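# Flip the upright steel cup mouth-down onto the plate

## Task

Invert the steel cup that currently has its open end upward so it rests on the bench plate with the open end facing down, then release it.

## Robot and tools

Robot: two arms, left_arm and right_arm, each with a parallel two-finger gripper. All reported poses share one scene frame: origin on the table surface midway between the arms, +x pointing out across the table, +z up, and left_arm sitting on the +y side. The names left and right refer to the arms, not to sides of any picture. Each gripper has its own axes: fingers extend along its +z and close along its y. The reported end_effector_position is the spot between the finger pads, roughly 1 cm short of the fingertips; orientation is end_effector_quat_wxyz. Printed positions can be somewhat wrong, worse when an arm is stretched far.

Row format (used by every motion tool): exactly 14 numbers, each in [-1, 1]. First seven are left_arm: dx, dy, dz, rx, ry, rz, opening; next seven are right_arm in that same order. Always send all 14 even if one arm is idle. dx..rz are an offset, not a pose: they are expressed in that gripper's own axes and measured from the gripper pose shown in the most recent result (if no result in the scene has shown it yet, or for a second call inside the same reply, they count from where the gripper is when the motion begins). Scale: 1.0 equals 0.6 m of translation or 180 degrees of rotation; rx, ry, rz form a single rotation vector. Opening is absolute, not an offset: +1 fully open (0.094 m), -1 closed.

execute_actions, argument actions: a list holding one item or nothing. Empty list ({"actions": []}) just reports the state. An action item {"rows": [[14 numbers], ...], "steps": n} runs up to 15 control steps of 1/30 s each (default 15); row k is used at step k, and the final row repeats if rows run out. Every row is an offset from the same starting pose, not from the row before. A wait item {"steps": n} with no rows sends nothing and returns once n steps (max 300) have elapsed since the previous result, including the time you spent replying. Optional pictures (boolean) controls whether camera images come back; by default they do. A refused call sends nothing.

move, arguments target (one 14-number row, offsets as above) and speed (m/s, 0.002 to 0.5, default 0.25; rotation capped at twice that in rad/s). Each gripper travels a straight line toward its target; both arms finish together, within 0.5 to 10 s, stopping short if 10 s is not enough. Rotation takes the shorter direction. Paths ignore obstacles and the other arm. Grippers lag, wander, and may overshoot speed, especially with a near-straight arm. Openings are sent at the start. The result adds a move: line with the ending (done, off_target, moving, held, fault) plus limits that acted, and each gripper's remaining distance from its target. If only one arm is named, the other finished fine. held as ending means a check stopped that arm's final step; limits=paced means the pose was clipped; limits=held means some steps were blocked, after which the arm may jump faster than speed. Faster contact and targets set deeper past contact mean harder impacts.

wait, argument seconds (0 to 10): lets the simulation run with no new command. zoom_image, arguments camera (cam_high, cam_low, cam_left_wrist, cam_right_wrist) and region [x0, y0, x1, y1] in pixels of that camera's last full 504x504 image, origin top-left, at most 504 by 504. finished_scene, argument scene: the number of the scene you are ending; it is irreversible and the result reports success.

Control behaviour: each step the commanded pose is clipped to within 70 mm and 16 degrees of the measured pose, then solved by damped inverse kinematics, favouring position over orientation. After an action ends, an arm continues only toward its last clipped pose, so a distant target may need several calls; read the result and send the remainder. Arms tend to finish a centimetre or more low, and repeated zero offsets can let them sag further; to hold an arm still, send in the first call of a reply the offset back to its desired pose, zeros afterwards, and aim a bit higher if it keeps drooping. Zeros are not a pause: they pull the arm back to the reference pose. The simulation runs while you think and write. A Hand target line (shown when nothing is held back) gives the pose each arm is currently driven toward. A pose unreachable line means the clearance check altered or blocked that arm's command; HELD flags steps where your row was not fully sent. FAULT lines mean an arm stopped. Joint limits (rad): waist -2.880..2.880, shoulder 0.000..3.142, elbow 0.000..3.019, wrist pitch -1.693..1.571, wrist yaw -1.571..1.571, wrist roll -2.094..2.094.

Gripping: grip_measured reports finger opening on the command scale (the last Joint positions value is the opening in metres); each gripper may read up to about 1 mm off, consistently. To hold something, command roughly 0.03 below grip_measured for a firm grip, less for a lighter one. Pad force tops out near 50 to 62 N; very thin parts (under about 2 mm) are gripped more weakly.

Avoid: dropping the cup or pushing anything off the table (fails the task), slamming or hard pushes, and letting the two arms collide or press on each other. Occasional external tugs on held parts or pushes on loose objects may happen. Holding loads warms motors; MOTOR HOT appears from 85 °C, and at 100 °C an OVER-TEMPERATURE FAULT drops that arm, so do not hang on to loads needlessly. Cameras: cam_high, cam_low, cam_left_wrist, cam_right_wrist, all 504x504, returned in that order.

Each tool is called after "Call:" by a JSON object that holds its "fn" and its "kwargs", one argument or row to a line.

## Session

Call:
{"fn": "execute_actions", "kwargs": {
  "actions": []
}}

Scene clock: 0.00 s of 5000.00 s.
left_arm: end_effector_position=(+0.1792, +0.6654, +0.1022) grip_measured=+1.000 end_effector_quat_wxyz=(+0.263, -0.602, +0.739, +0.151) | right_arm: end_effector_position=(+0.0720, -0.1464, +0.2199) grip_measured=+1.000 end_effector_quat_wxyz=(-0.064, +0.583, +0.802, +0.113)
Joint positions: left_arm=[ 0.986  1.355  0.767 -0.367 -0.047 -0.228  0.094] | right_arm=[ 0.615  0.545  0.739 -1.565 -0.168  2.022  0.094]
Joint velocities: left_arm=[ 0.024 -0.015  0.002 -0.012 -0.007 -0.037  0.   ] | right_arm=[ 0.005 -0.005 -0.002 -0.017 -0.007 -0.037  0.   ]
Motor temperatures (°C, as the motors report them): left_arm=[24 25 26 21 23 22] | right_arm=[23 23 29 24 23 23]
Hand target (left_arm): +0.185, +0.677, +0.118; +0.279, -0.599, +0.734, +0.159
Hand target (right_arm): +0.075, -0.144, +0.230; -0.061, +0.581, +0.802, +0.125

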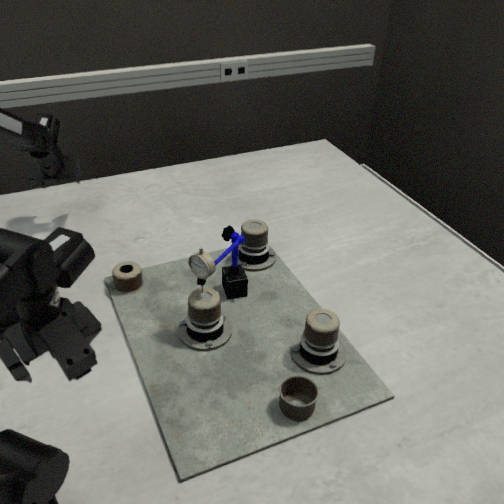

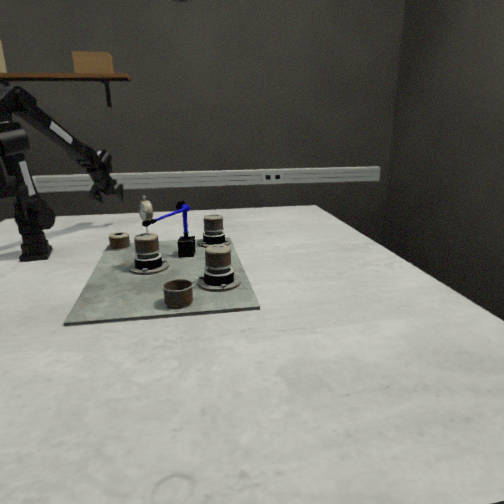

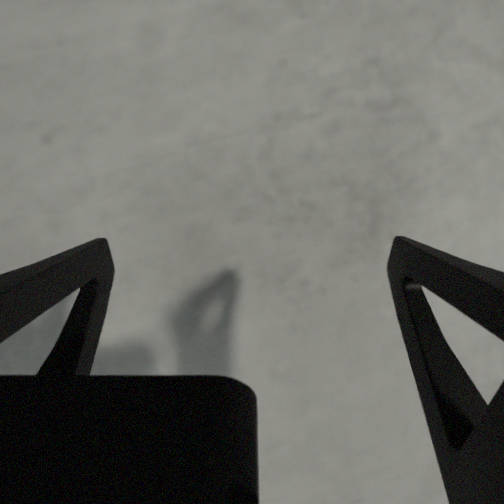

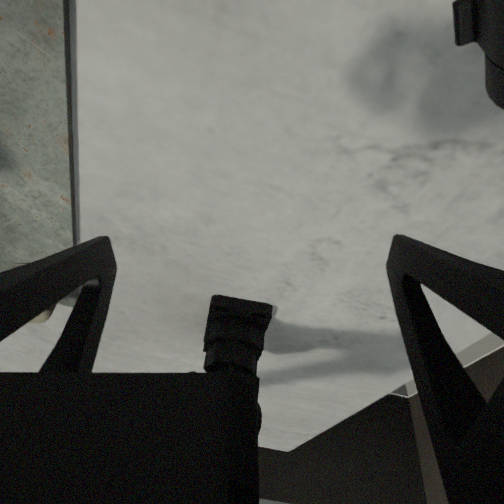

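Call:
{"fn": "move", "kwargs": {
  "target": [0.333,-0.466,-0.584,0.376,-0.238,0.2255,1,-0.317,0.646,0.046,0.077,-0.044,-0.398,1],
  "speed": 0.3
}}

Scene clock: 24.30 s of 5000.00 s.
left_arm: end_effector_position=(+0.3396, +0.2509, +0.2779) grip_measured=+1.000 end_effector_quat_wxyz=(+0.689, -0.008, +0.725, -0.012) | right_arm: end_effector_position=(+0.4838, -0.1936, +0.1777) grip_measured=+1.000 end_effector_quat_wxyz=(-0.010, +0.006, +1.000, -0.007)
Joint positions: left_arm=[-0.077  0.579  0.302  0.226  0.068 -0.024  0.094] | right_arm=[ 0.026  1.715  1.525 -1.402  0.01   0.172  0.094]
Joint velocities: left_arm=[ 0.005  0.005  0.002  0.012  0.022 -0.022  0.   ] | right_arm=[-0.005 -0.005 -0.007 -0.007 -0.037 -0.007  0.   ]
Motor temperatures (°C, as the motors report them): left_arm=[24 25 29 21 23 22] | right_arm=[23 23 34 24 23 23]
Hand target (left_arm): +0.344, +0.250, +0.298; +0.706, -0.002, +0.709, -0.008
Hand target (right_arm): +0.501, -0.195, +0.191; +0.007, +0.000, +1.000, -0.005
Off the commanded pose (left_arm): 0.025 m, 3 deg.
Off the commanded pose (right_arm): 0.021 m, 2 deg.
After step 90, 18.10 s passed at rest.
move: off_target (left_arm, right_arm)

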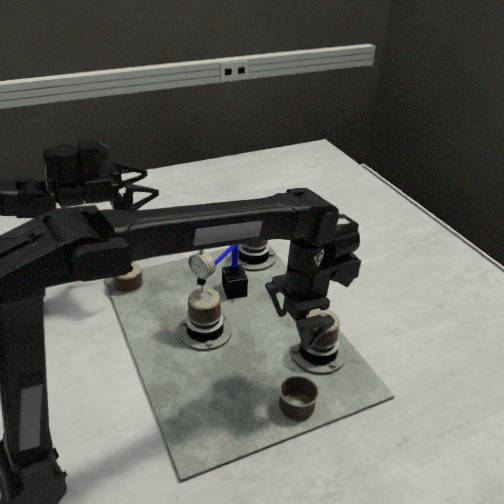

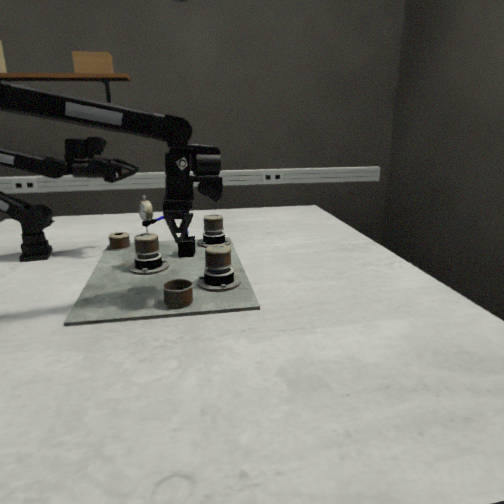

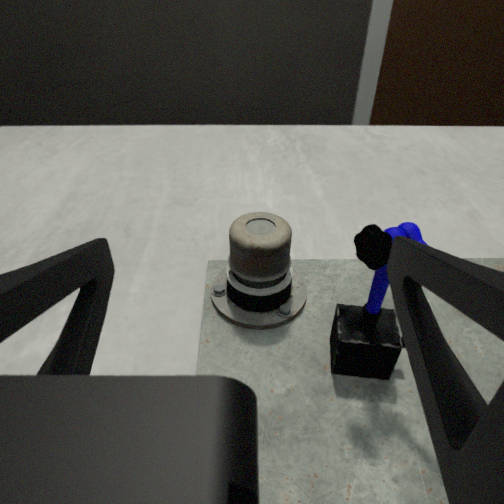

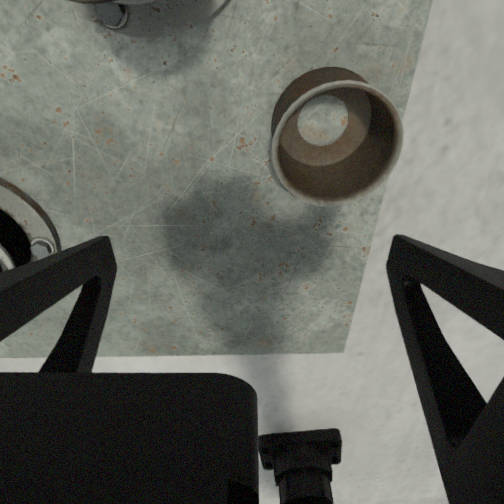

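Call:
{"fn": "move", "kwargs": {
  "target": [0.01,-0.386,-0.198,0.498,-0.006,0.02,1,0,-0.078,0.146,0.004,-0.008,0,1],
  "speed": 0.25
}}

Scene clock: 40.77 s of 5000.00 s.
left_arm: end_effector_position=(+0.2080, +0.0254, +0.2552) grip_measured=+1.000 end_effector_quat_wxyz=(+0.470, +0.481, +0.534, -0.512) | right_arm: end_effector_position=(+0.4831, -0.2377, +0.1058) grip_measured=+1.000 end_effector_quat_wxyz=(+0.015, +0.010, +1.000, -0.011)
Joint positions: left_arm=[-0.333  0.834  0.333  0.337  1.365  0.066  0.094] | right_arm=[-0.055  1.723  1.34  -1.16   0.024  0.1    0.094]
Joint velocities: left_arm=[-0.005 -0.005 -0.007  0.007 -0.066 -0.051  0.   ] | right_arm=[-0.005 -0.005 -0.002  0.007 -0.066 -0.037  0.   ]
Motor temperatures (°C, as the motors report them): left_arm=[24 25 30 22 23 22] | right_arm=[23 24 35 24 23 23]
Hand target (left_arm): +0.217, +0.021, +0.280; +0.492, +0.501, +0.508, -0.499
Hand target (right_arm): +0.481, -0.242, +0.092; +0.003, +0.006, +1.000, -0.014
Off the commanded pose (left_arm): 0.032 m, 6 deg.
Off the commanded pose (right_arm): 0.016 m, 1 deg.
After step 90, 9.97 s passed at rest.
move: off_target (left_arm, right_arm)

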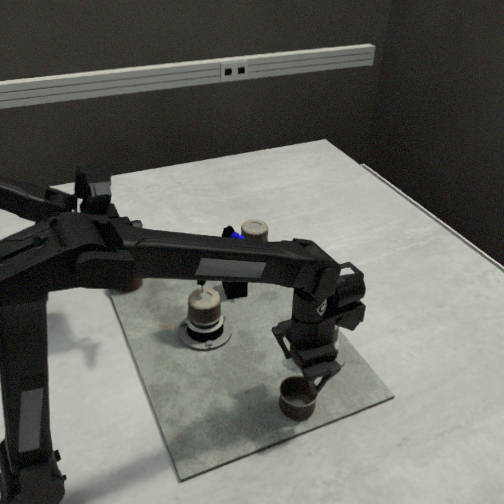

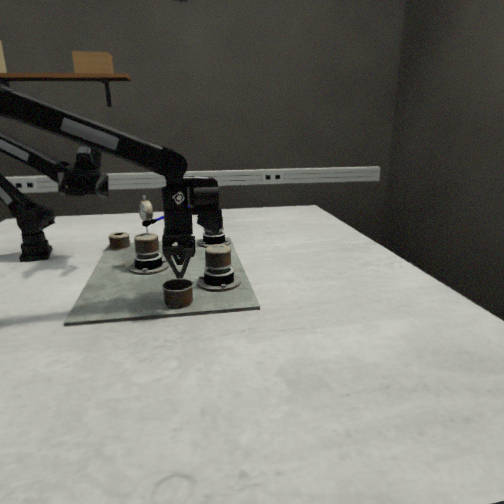

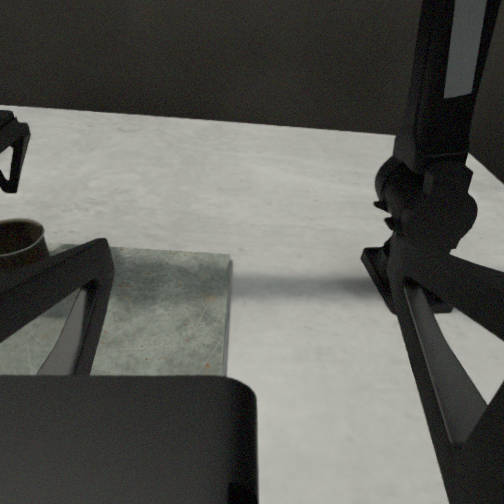

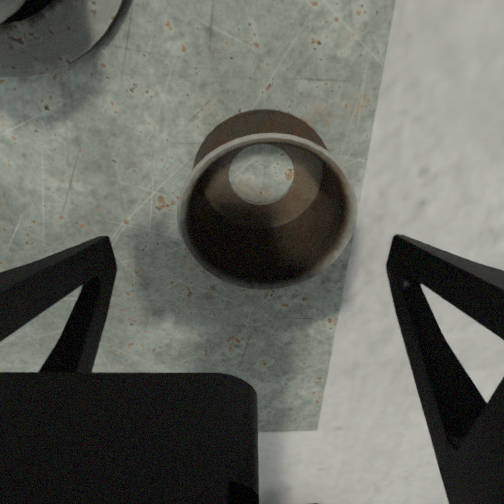

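Call:
{"fn": "move", "kwargs": {
  "target": [-0.042,0.015,0.007,0,-0.012,0,1,0.015,-0.016,0.122,-0.007,0.006,0,1],
  "speed": 0.04
}}

Scene clock: 56.40 s of 5000.00 s.
left_arm: end_effector_position=(+0.2130, +0.0247, +0.2663) grip_measured=+1.000 end_effector_quat_wxyz=(+0.472, +0.464, +0.536, -0.524) | right_arm: end_effector_position=(+0.4787, -0.2455, +0.0463) grip_measured=+1.000 end_effector_quat_wxyz=(+0.016, +0.014, +1.000, -0.001)
Joint positions: left_arm=[-0.333  0.856  0.328  0.506  1.357 -0.103  0.094] | right_arm=[-0.077  1.778  1.242 -1.003  0.004  0.087  0.094]
Joint velocities: left_arm=[ 0.015  0.005 -0.002  0.017  0.007 -0.037  0.   ] | right_arm=[ 0.005 -0.005  0.002  0.012 -0.051  0.007  0.   ]
Motor temperatures (°C, as the motors report them): left_arm=[24 25 31 22 23 22] | right_arm=[23 24 33 24 23 23]
Hand target (left_arm): +0.218, +0.021, +0.280; +0.480, +0.471, +0.525, -0.521
Hand target (right_arm): +0.475, -0.249, +0.033; +0.005, +0.010, +1.000, -0.000
Off the commanded pose (left_arm): 0.015 m, 2 deg.
Off the commanded pose (right_arm): 0.014 m, 1 deg.
After step 90, 10.43 s passed at rest.
move: off_target (left_arm, right_arm)

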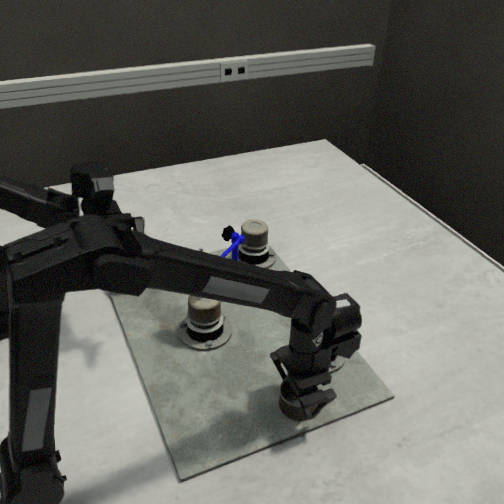

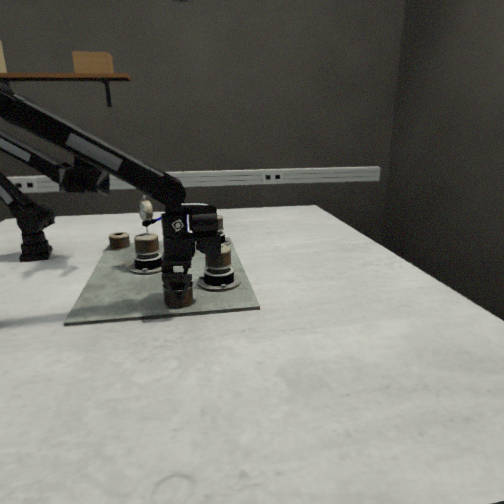

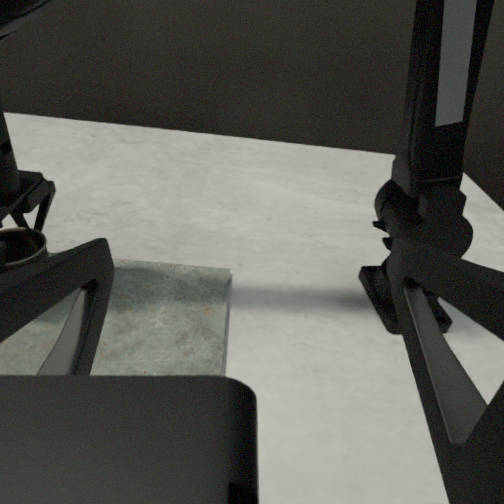

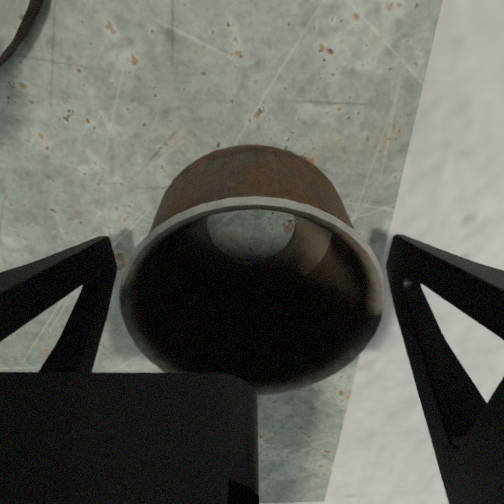

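Call:
{"fn": "move", "kwargs": {
  "target": [-0.023,0.008,0.006,0,-0.005,0,1,0.022,-0.004,0.028,0,0.007,0,1],
  "speed": 0.03
}}

Scene clock: 63.17 s of 5000.00 s.
left_arm: end_effector_position=(+0.2144, +0.0248, +0.2683) grip_measured=+1.000 end_effector_quat_wxyz=(+0.469, +0.453, +0.542, -0.530) | right_arm: end_effector_position=(+0.4686, -0.2461, +0.0356) grip_measured=+1.000 end_effector_quat_wxyz=(+0.009, +0.014, +1.000, -0.001)
Joint positions: left_arm=[-0.333  0.859  0.326  0.542  1.349 -0.158  0.094] | right_arm=[-0.077  1.778  1.21  -0.984  0.004  0.086  0.094]
Joint velocities: left_arm=[ 0.005 -0.005  0.017 -0.002 -0.051 -0.007  0.   ] | right_arm=[ 0.005 -0.005 -0.002  0.002  0.022  0.007  0.   ]
Motor temperatures (°C, as the motors report them): left_arm=[24 25 30 22 23 22] | right_arm=[23 24 33 24 23 23]
Hand target (left_arm): +0.219, +0.021, +0.279; +0.476, +0.459, +0.533, -0.528
Hand target (right_arm): +0.466, -0.248, +0.029; +0.005, +0.014, +1.000, -0.001
Off the commanded pose (left_arm): 0.013 m, 2 deg.
Off the commanded pose (right_arm): 0.007 m, 0 deg.
After step 90, 2.80 s passed at rest.
move: off_target (left_arm)

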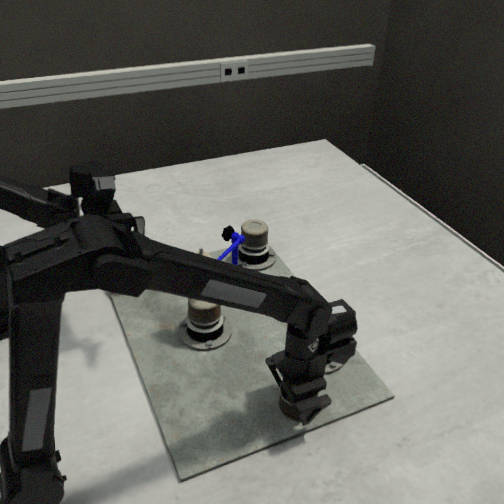

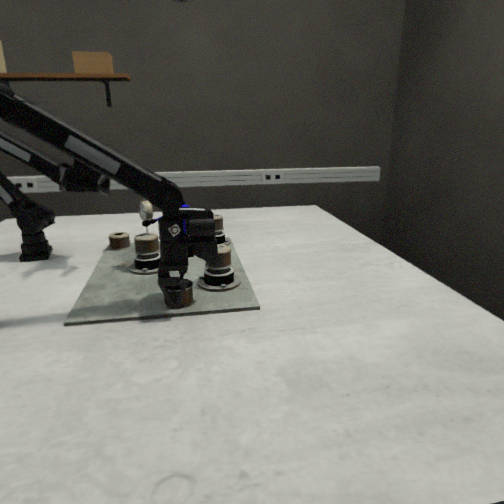

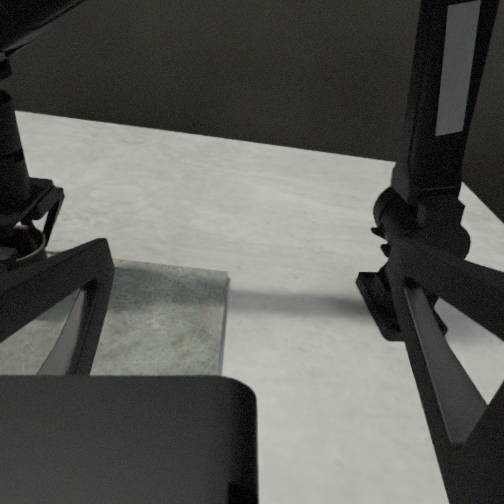

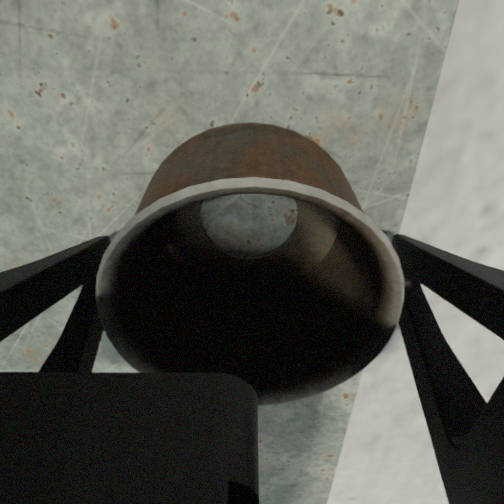

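Call:
{"fn": "execute_actions", "kwargs": {
  "actions": [
    {"rows": [[-0.018,0.005,0.006,0,0,0,1,0.003,-0.002,0.006,0,0,0,0.40]], "steps": 15}
  ],
  "pictures": false
}}

Call:
{"fn": "move", "kwargs": {
  "target": [-0.024,0.08,0.01,0.009,0.001,0.048,1,0.33,0.2,-0.413,-0.361,0,0,0.40],
  "speed": 0.2
}}

Scene clock: 81.57 s of 5000.00 s.
left_arm: end_effector_position=(+0.2156, +0.0248, +0.2667) grip_measured=+1.000 end_effector_quat_wxyz=(+0.466, +0.447, +0.548, -0.531) | right_arm: end_effector_position=(+0.4691, -0.2460, +0.0356) grip_measured=+0.453 end_effector_quat_wxyz=(+0.010, +0.014, +1.000, -0.001)
Joint positions: left_arm=[-0.333  0.859  0.326  0.528  1.342 -0.162  0.094] | right_arm=[-0.077  1.778  1.21  -0.983  0.004  0.086  0.068]
Joint velocities: left_arm=[-0.005 -0.005 -0.032 -0.012  0.037  0.051  0.   ] | right_arm=[-0.015  0.005 -0.012 -0.017  0.022 -0.051 -0.   ]
Motor temperatures (°C, as the motors report them): left_arm=[24 25 30 22 23 22] | right_arm=[23 24 32 24 23 23]
Hand target (left_arm): +0.219, +0.022, +0.279; +0.470, +0.453, +0.542, -0.530
Hand target (right_arm): +0.467, -0.247, +0.032; +0.009, +0.014, +1.000, -0.001
Off the commanded pose (left_arm): 0.013 m, 1 deg.
Off the commanded pose (right_arm): 0.004 m, 0 deg.
Steps of this call (steps 1 to 90: nothing new was sent; then 14.90 s passed at rest; steps 91 to 105: all 15 steps of this action). Readings (end_effector_position):
91: left_arm (+0.2150, +0.0248, +0.2682) | right_arm (+0.4687, -0.2461, +0.0356)
92: left_arm (+0.2154, +0.0248, +0.2678) | right_arm (+0.4688, -0.2461, +0.0356)
94: left_arm (+0.2156, +0.0248, +0.2673) | right_arm (+0.4690, -0.2460, +0.0356)
98: left_arm (+0.2156, +0.0248, +0.2669) | right_arm (+0.4691, -0.2460, +0.0356)
105: the state above

Scene clock: 85.00 s of 5000.00 s.
left_arm: end_effector_position=(+0.2490, +0.0196, +0.2533) grip_measured=+1.000 end_effector_quat_wxyz=(+0.473, +0.481, +0.525, -0.518) | right_arm: end_effector_position=(+0.2738, -0.1232, +0.2773) grip_measured=+0.452 end_effector_quat_wxyz=(+0.007, +0.008, +0.847, +0.531)
Joint positions: left_arm=[-0.323  1.043  0.399  0.559  1.389 -0.005  0.094] | right_arm=[-0.148  1.119  0.922 -1.356 -1.12   0.017  0.068]
Joint velocities: left_arm=[-0.005 -0.005  0.007 -0.007  0.007  0.037  0.   ] | right_arm=[-0.005 -0.005 -0.007 -0.027 -0.051  0.022 -0.   ]
Motor temperatures (°C, as the motors report them): left_arm=[24 25 30 22 22 22] | right_arm=[23 24 32 24 23 23]
Hand target (left_arm): +0.264, +0.021, +0.274; +0.497, +0.495, +0.507, -0.501
Hand target (right_arm): +0.270, -0.122, +0.281; +0.007, +0.007, +0.844, +0.536
Off the commanded pose (left_arm): 0.026 m, 4 deg.
Off the commanded pose (right_arm): 0.006 m, 1 deg.
move: off_target (left_arm)

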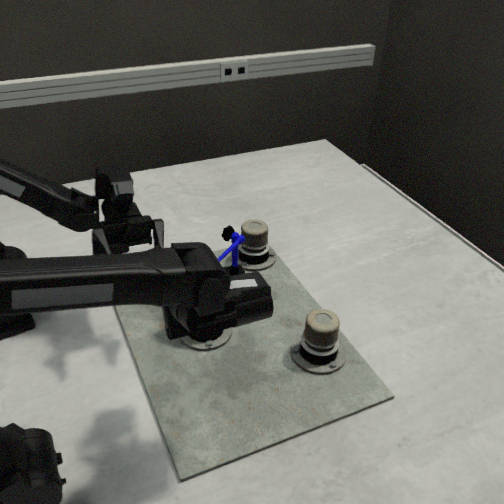

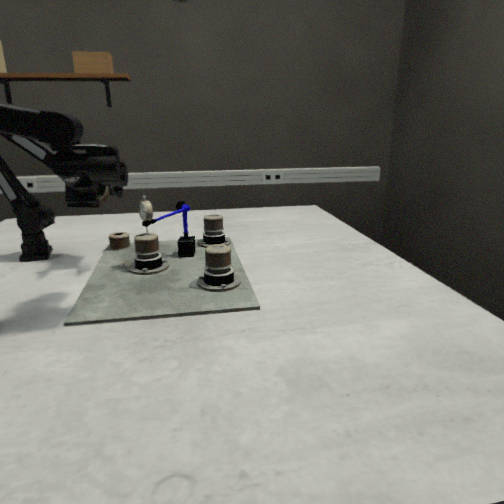

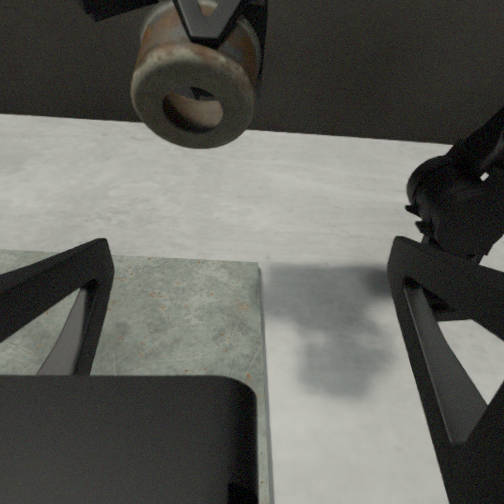

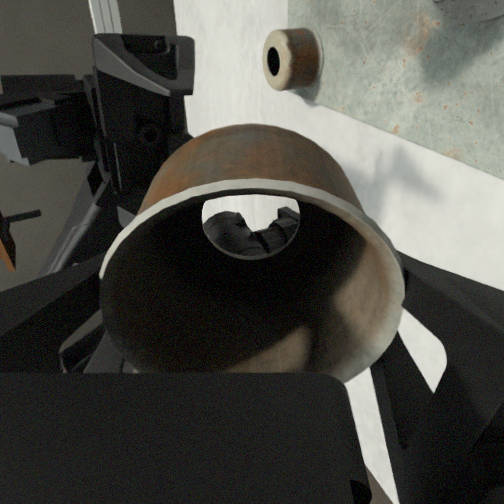

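Call:
{"fn": "move", "kwargs": {
  "target": [-0.073,0.065,0.116,0,-0.005,0.028,1,0.006,0.006,-0.002,0,0,0,0.40],
  "speed": 0.1
}}

Scene clock: 102.13 s of 5000.00 s.
left_arm: end_effector_position=(+0.2801, -0.0425, +0.2730) grip_measured=+1.000 end_effector_quat_wxyz=(+0.481, +0.488, +0.521, -0.509) | right_arm: end_effector_position=(+0.2735, -0.1235, +0.2767) grip_measured=+0.452 end_effector_quat_wxyz=(+0.006, +0.009, +0.848, +0.530)
Joint positions: left_arm=[-0.501  1.157  0.529  0.575  1.204 -0.01   0.094] | right_arm=[-0.148  1.119  0.922 -1.358 -1.116  0.017  0.068]
Joint velocities: left_arm=[-0.015 -0.015  0.027  0.002  0.051  0.007  0.   ] | right_arm=[-0.005  0.005  0.007 -0.002 -0.037 -0.022 -0.   ]
Motor temperatures (°C, as the motors report them): left_arm=[24 25 31 22 22 22] | right_arm=[23 24 33 24 24 23]
Hand target (left_arm): +0.290, -0.050, +0.293; +0.500, +0.500, +0.500, -0.501
Hand target (right_arm): +0.270, -0.123, +0.281; +0.007, +0.008, +0.847, +0.531
Off the commanded pose (left_arm): 0.024 m, 4 deg.
Off the commanded pose (right_arm): 0.006 m, 0 deg.
After step 90, 12.87 s passed at rest.
move: off_target (left_arm)

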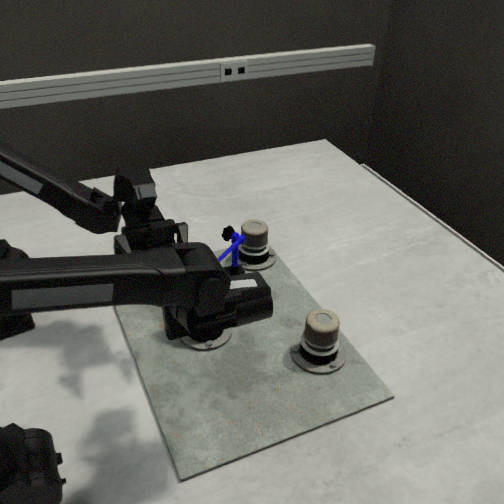

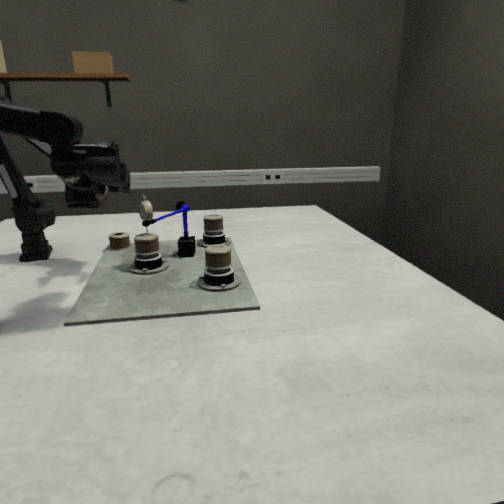

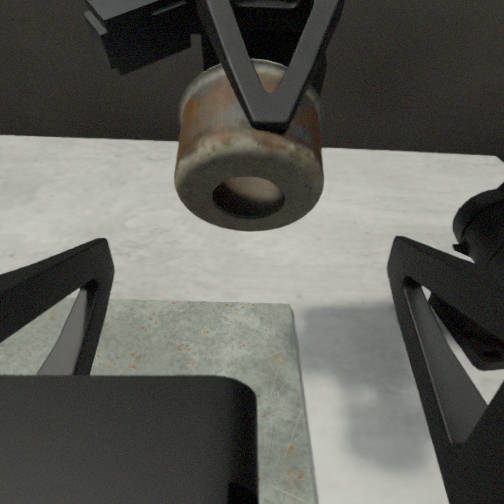

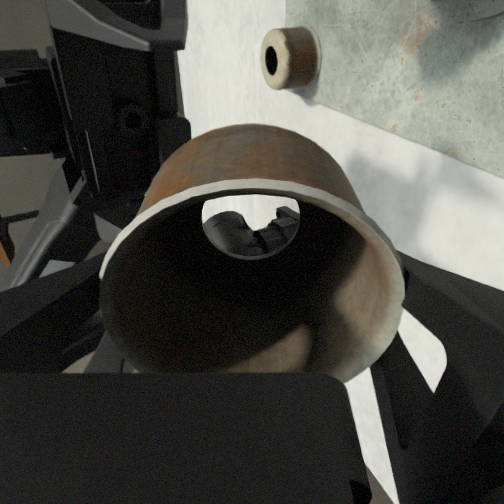

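Call:
{"fn": "move", "kwargs": {
  "target": [-0.039,0.016,0.14,0.002,-0.006,0.019,1,0.006,0.007,-0.002,0,0,0,0.40],
  "speed": 0.05
}}

Scene clock: 117.27 s of 5000.00 s.
left_arm: end_effector_position=(+0.2812, -0.1151, +0.2713) grip_measured=+1.000 end_effector_quat_wxyz=(+0.477, +0.491, +0.525, -0.506) | right_arm: end_effector_position=(+0.2731, -0.1239, +0.2760) grip_measured=+0.452 end_effector_quat_wxyz=(+0.005, +0.010, +0.849, +0.528)
Joint positions: left_arm=[-0.696  1.256  0.61   0.583  1.008 -0.01   0.094] | right_arm=[-0.148  1.119  0.922 -1.361 -1.112  0.017  0.068]
Joint velocities: left_arm=[ 0.005  0.005 -0.017  0.012 -0.022 -0.066  0.   ] | right_arm=[-0.015 -0.015 -0.007 -0.002 -0.022 -0.037 -0.001]
Motor temperatures (°C, as the motors report them): left_arm=[24 25 31 22 22 22] | right_arm=[23 24 33 24 24 23]
Hand target (left_arm): +0.290, -0.125, +0.294; +0.500, +0.500, +0.500, -0.500
Hand target (right_arm): +0.270, -0.123, +0.281; +0.006, +0.009, +0.848, +0.529
Off the commanded pose (left_arm): 0.028 m, 4 deg.
Off the commanded pose (right_arm): 0.006 m, 0 deg.
After step 90, 10.07 s passed at rest.
move: off_target (left_arm)

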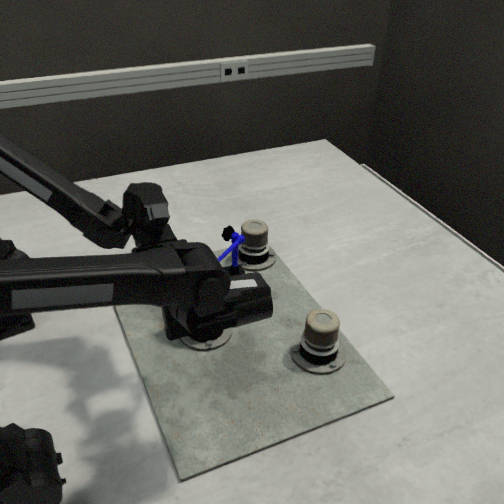

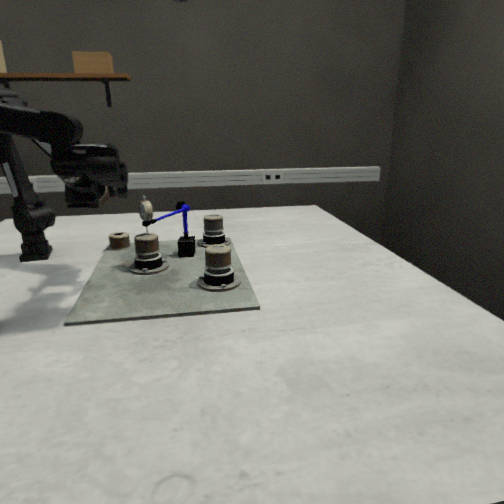

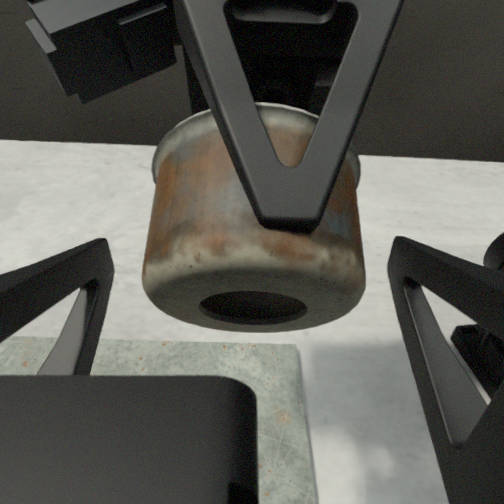

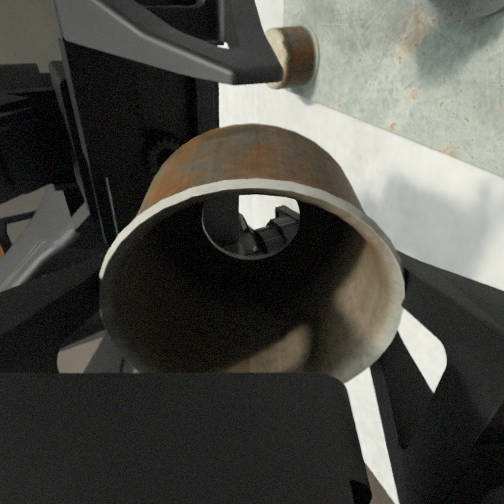

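Call:
{"fn": "move", "kwargs": {
  "target": [-0.033,0.013,0.039,0.002,-0.008,0.02,1,0.006,0.008,-0.002,0,0,0,0.40],
  "speed": 0.03
}}

Scene clock: 124.37 s of 5000.00 s.
left_arm: end_effector_position=(+0.2811, -0.1267, +0.2681) grip_measured=+1.000 end_effector_quat_wxyz=(+0.477, +0.493, +0.526, -0.502) | right_arm: end_effector_position=(+0.2728, -0.1242, +0.2753) grip_measured=+0.452 end_effector_quat_wxyz=(+0.004, +0.010, +0.851, +0.526)
Joint positions: left_arm=[-0.725  1.277  0.623  0.583  0.977  0.001  0.094] | right_arm=[-0.148  1.119  0.922 -1.363 -1.107  0.017  0.068]
Joint velocities: left_arm=[-0.005 -0.005 -0.002 -0.017 -0.037  0.051  0.   ] | right_arm=[ 0.005 -0.015  0.002 -0.002 -0.007 -0.007  0.001]
Motor temperatures (°C, as the motors report them): left_arm=[24 25 31 22 22 22] | right_arm=[23 24 34 24 24 23]
Hand target (left_arm): +0.289, -0.138, +0.290; +0.498, +0.502, +0.502, -0.498
Hand target (right_arm): +0.270, -0.123, +0.281; +0.005, +0.010, +0.849, +0.528
Off the commanded pose (left_arm): 0.027 m, 4 deg.
Off the commanded pose (right_arm): 0.007 m, 0 deg.
After step 90, 2.63 s passed at rest.
move: off_target (left_arm)

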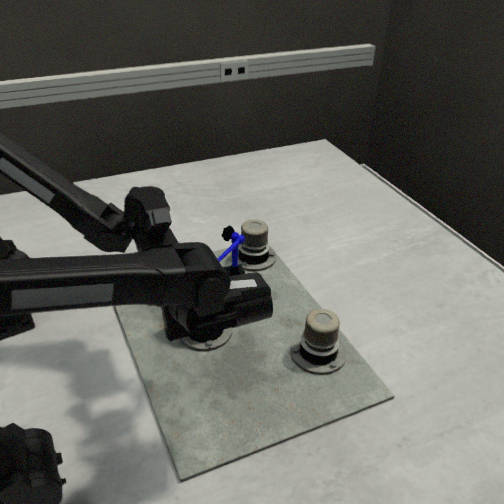

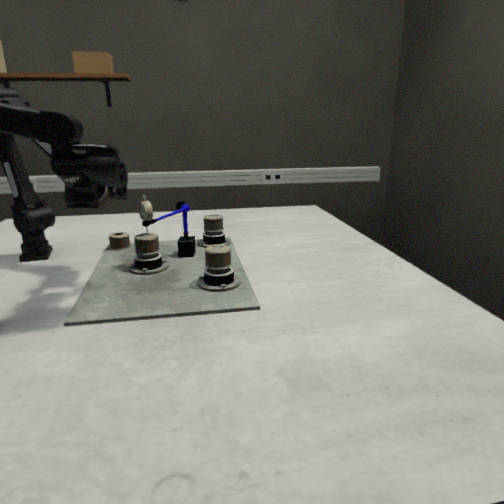

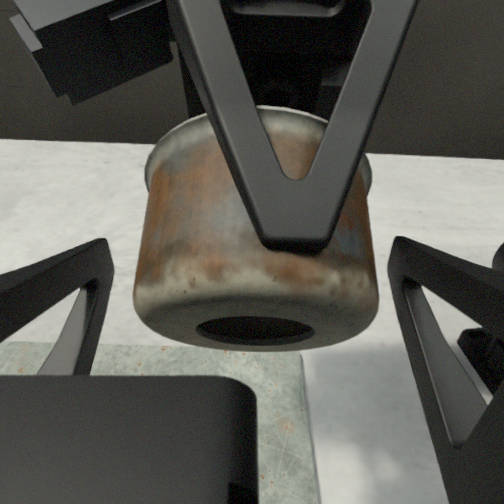

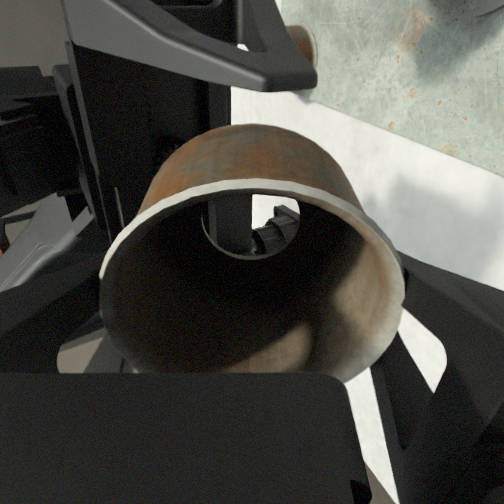

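Call:
{"fn": "execute_actions", "kwargs": {
  "actions": [
    {"rows": [[-0.038,0.011,0.018,0,-0.008,0.02,0.42,0.005,0.009,-0.002,0,0,0,0.40]], "steps": 15}
  ]
}}

Scene clock: 129.43 s of 5000.00 s.
left_arm: end_effector_position=(+0.2800, -0.1281, +0.2681) grip_measured=+0.464 end_effector_quat_wxyz=(+0.478, +0.495, +0.525, -0.501) | right_arm: end_effector_position=(+0.2729, -0.1250, +0.2743) grip_measured=+0.452 end_effector_quat_wxyz=(+0.004, +0.011, +0.852, +0.523)
Joint positions: left_arm=[-0.729  1.277  0.623  0.583  0.974  0.006  0.069] | right_arm=[-0.149  1.119  0.922 -1.363 -1.1    0.017  0.068]
Joint velocities: left_arm=[ 0.015  0.005 -0.007  0.007 -0.022  0.007  0.001] | right_arm=[ 0.005 -0.005 -0.002 -0.022  0.007  0.007 -0.001]
Motor temperatures (°C, as the motors report them): left_arm=[24 25 31 22 22 22] | right_arm=[23 24 34 24 25 23]
Hand target (left_arm): +0.288, -0.137, +0.290; +0.500, +0.502, +0.504, -0.494
Hand target (right_arm): +0.270, -0.123, +0.281; +0.004, +0.010, +0.850, +0.526
Off the commanded pose (left_arm): 0.026 m, 4 deg.
Off the commanded pose (right_arm): 0.007 m, 0 deg.
Steps of this call (steps 1 to 90: nothing new was sent; then 1.57 s passed at rest; steps 91 to 105: all 15 steps of this action). Readings (end_effector_position):
91: left_arm (+0.2819, -0.1268, +0.2681) | right_arm (+0.2727, -0.1243, +0.2751)
92: left_arm (+0.2816, -0.1268, +0.2681) | right_arm (+0.2728, -0.1244, +0.2748)
94: left_arm (+0.2799, -0.1281, +0.2681) | right_arm (+0.2729, -0.1250, +0.2743)
98: left_arm (+0.2800, -0.1281, +0.2681) | right_arm (+0.2729, -0.1250, +0.2743)
105: the state above

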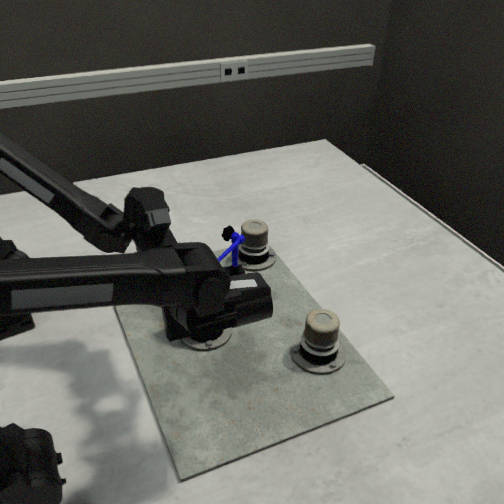

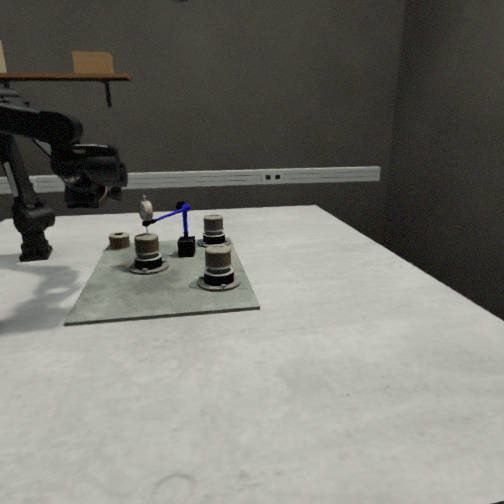

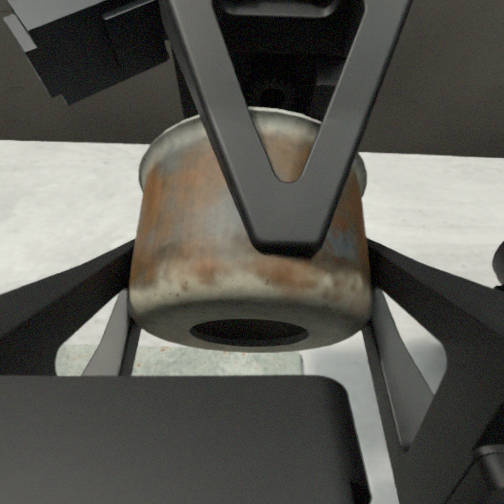

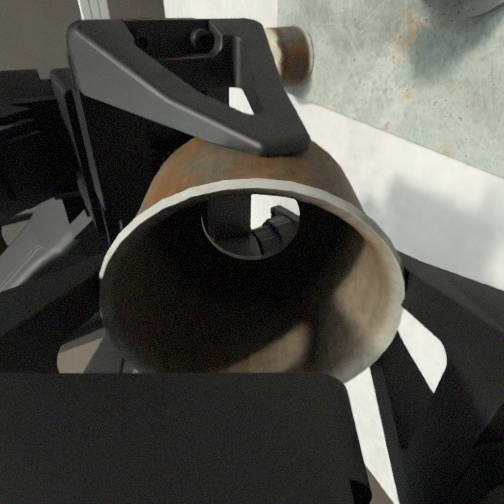

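Call:
{"fn": "execute_actions", "kwargs": {
  "actions": [
    {"rows": [[-0.038,0.011,0.015,0,-0.008,0.02,0.42,0.005,0.01,-0.002,0,0,0,1]], "steps": 15}
  ],
  "pictures": false
}}

Call:
{"fn": "move", "kwargs": {
  "target": [-0.038,0.011,0.015,0,-0.008,0.02,0.42,0.005,0.01,-0.17,0,0,0,1],
  "speed": 0.12
}}

Scene clock: 146.50 s of 5000.00 s.
left_arm: end_effector_position=(+0.2812, -0.1282, +0.2678) grip_measured=+0.464 end_effector_quat_wxyz=(+0.483, +0.497, +0.523, -0.496) | right_arm: end_effector_position=(+0.2725, -0.1249, +0.2745) grip_measured=+1.000 end_effector_quat_wxyz=(+0.004, +0.010, +0.853, +0.522)
Joint positions: left_arm=[-0.73   1.277  0.623  0.583  0.967  0.02   0.069] | right_arm=[-0.149  1.118  0.922 -1.364 -1.099  0.017  0.094]
Joint velocities: left_arm=[-0.005  0.005  0.012  0.012 -0.007 -0.081  0.001] | right_arm=[ 0.005 -0.005  0.017  0.002 -0.007 -0.037  0.   ]
Motor temperatures (°C, as the motors report them): left_arm=[24 25 31 22 22 22] | right_arm=[23 24 34 24 25 23]
Hand target (left_arm): +0.287, -0.137, +0.290; +0.500, +0.504, +0.503, -0.493
Hand target (right_arm): +0.270, -0.123, +0.280; +0.004, +0.010, +0.852, +0.523
Off the commanded pose (left_arm): 0.025 m, 3 deg.
Off the commanded pose (right_arm): 0.006 m, 0 deg.
Steps of this call (steps 1 to 90: nothing new was sent; then 13.57 s passed at rest; steps 91 to 105: all 15 steps of this action). Readings (end_effector_position):
91: left_arm (+0.2803, -0.1281, +0.2681) | right_arm (+0.2729, -0.1250, +0.2742)
92: left_arm (+0.2808, -0.1282, +0.2679) | right_arm (+0.2727, -0.1249, +0.2743)
94: left_arm (+0.2812, -0.1282, +0.2678) | right_arm (+0.2726, -0.1249, +0.2744)
98: left_arm (+0.2812, -0.1282, +0.2678) | right_arm (+0.2725, -0.1249, +0.2745)
105: the state above

Scene clock: 147.97 s of 5000.00 s.
left_arm: end_effector_position=(+0.2797, -0.1264, +0.2616) grip_measured=+0.464 end_effector_quat_wxyz=(+0.484, +0.498, +0.526, -0.492) | right_arm: end_effector_position=(+0.2611, -0.2074, +0.3069) grip_measured=+1.000 end_effector_quat_wxyz=(+0.057, +0.072, +0.863, +0.497)
Joint positions: left_arm=[-0.73   1.277  0.61   0.583  0.96   0.034  0.069] | right_arm=[-0.437  1.07   0.992 -1.671 -1.038 -0.237  0.094]
Joint velocities: left_arm=[ 0.005 -0.005  0.007 -0.007 -0.066 -0.007 -0.001] | right_arm=[ 0.005  0.005  0.002  0.002 -0.007 -0.022  0.   ]
Motor temperatures (°C, as the motors report them): left_arm=[24 25 31 22 22 22] | right_arm=[23 24 34 24 25 23]
Hand target (left_arm): +0.287, -0.137, +0.290; +0.505, +0.506, +0.501, -0.487
Hand target (right_arm): +0.269, -0.211, +0.325; +0.080, +0.058, +0.866, +0.490
Off the commanded pose (left_arm): 0.032 m, 4 deg.
Off the commanded pose (right_arm): 0.021 m, 10 deg.
joint sent to its limit (right arm) — the command would take joint 4 (wrist pitch) past its lower limit, so that joint was sent only as far as its limit.
move: off_target (left_arm, right_arm)

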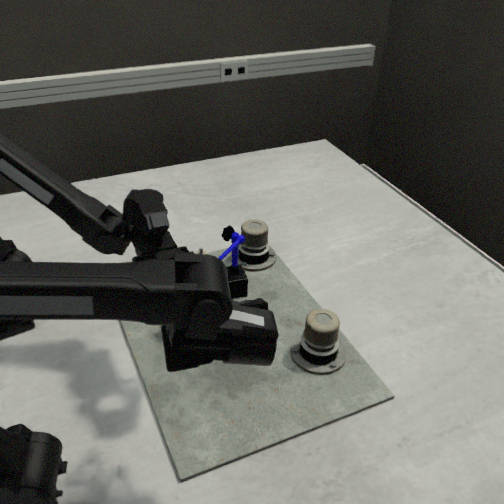

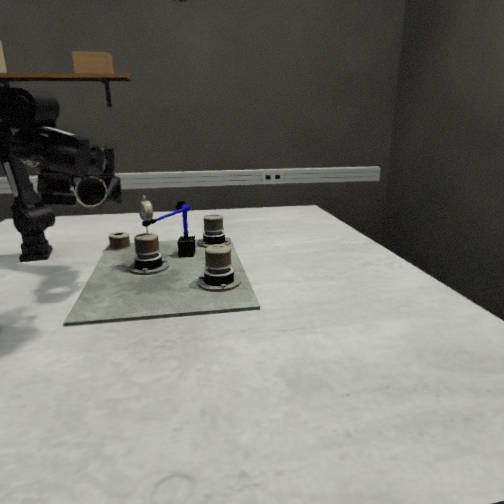

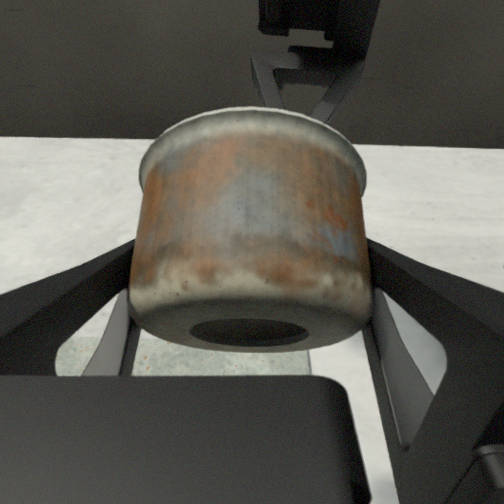

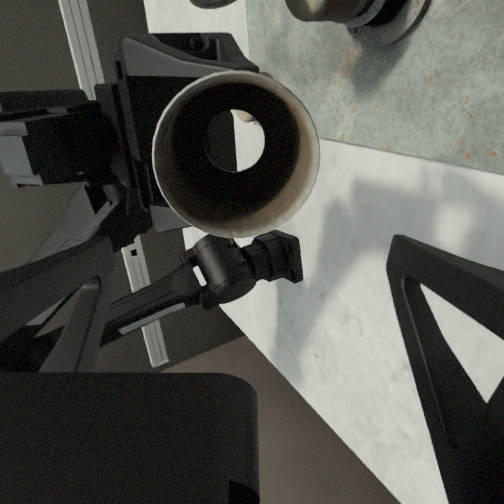

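Call:
{"fn": "move", "kwargs": {
  "target": [0.273,0.054,-0.096,-0.008,0.651,0.0135,0.42,-0.008,-0.284,-0.225,0.27,0,0,1],
  "speed": 0.25
}}

Scene clock: 170.37 s of 5000.00 s.
left_arm: end_effector_position=(+0.3006, -0.0447, +0.0834) grip_measured=+0.464 end_effector_quat_wxyz=(-0.192, +0.680, +0.681, +0.192) | right_arm: end_effector_position=(+0.2230, -0.3976, +0.2172) grip_measured=+1.000 end_effector_quat_wxyz=(+0.013, +0.098, +0.990, +0.104)
Joint positions: left_arm=[-1.01   1.834  1.339 -1.513 -0.342  0.622  0.069] | right_arm=[-0.721  1.104  0.999 -1.541 -0.195 -0.396  0.094]
Joint velocities: left_arm=[-0.015  0.005  0.007 -0.002  0.037 -0.037  0.002] | right_arm=[-0.005  0.005 -0.002 -0.007 -0.081 -0.081  0.   ]
Motor temperatures (°C, as the motors report them): left_arm=[24 25 32 22 22 22] | right_arm=[23 24 37 24 24 23]
Hand target (left_arm): +0.309, -0.059, +0.100; -0.173, +0.680, +0.686, +0.195
Hand target (right_arm): +0.234, -0.408, +0.227; +0.028, +0.093, +0.991, +0.094
Off the commanded pose (left_arm): 0.023 m, 1 deg.
Off the commanded pose (right_arm): 0.016 m, 2 deg.
After step 90, 14.90 s passed at rest.
move: off_target (left_arm, right_arm)

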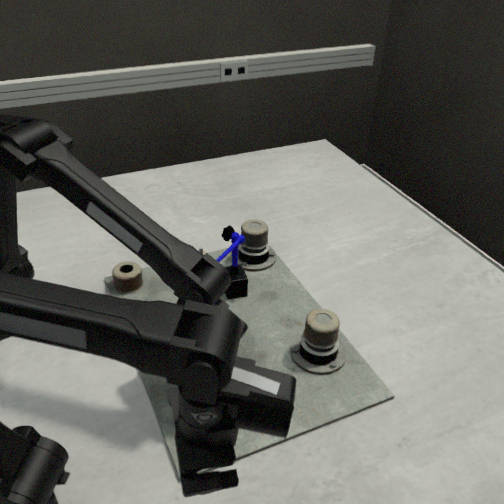

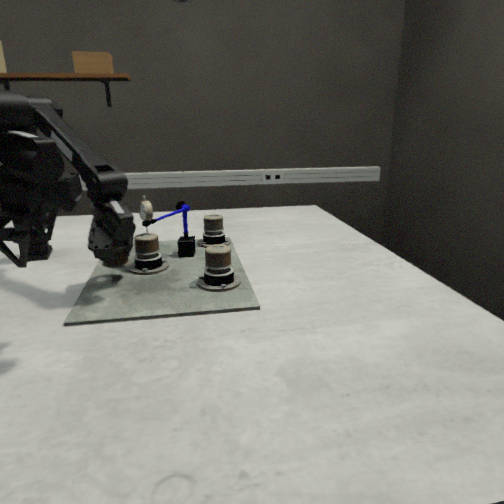

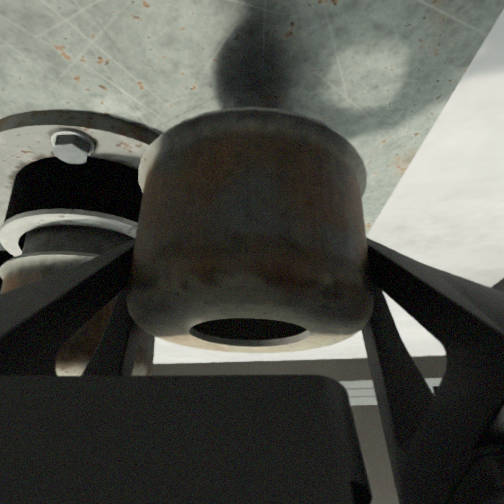

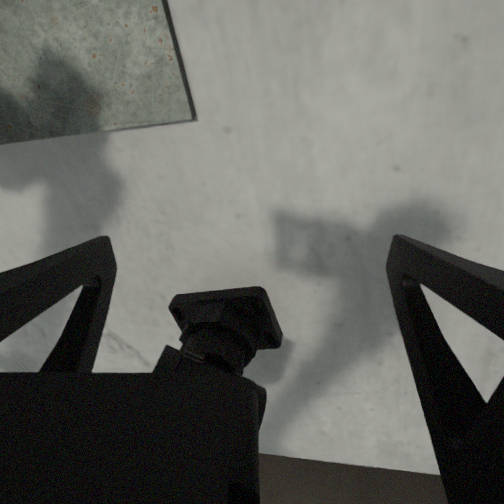

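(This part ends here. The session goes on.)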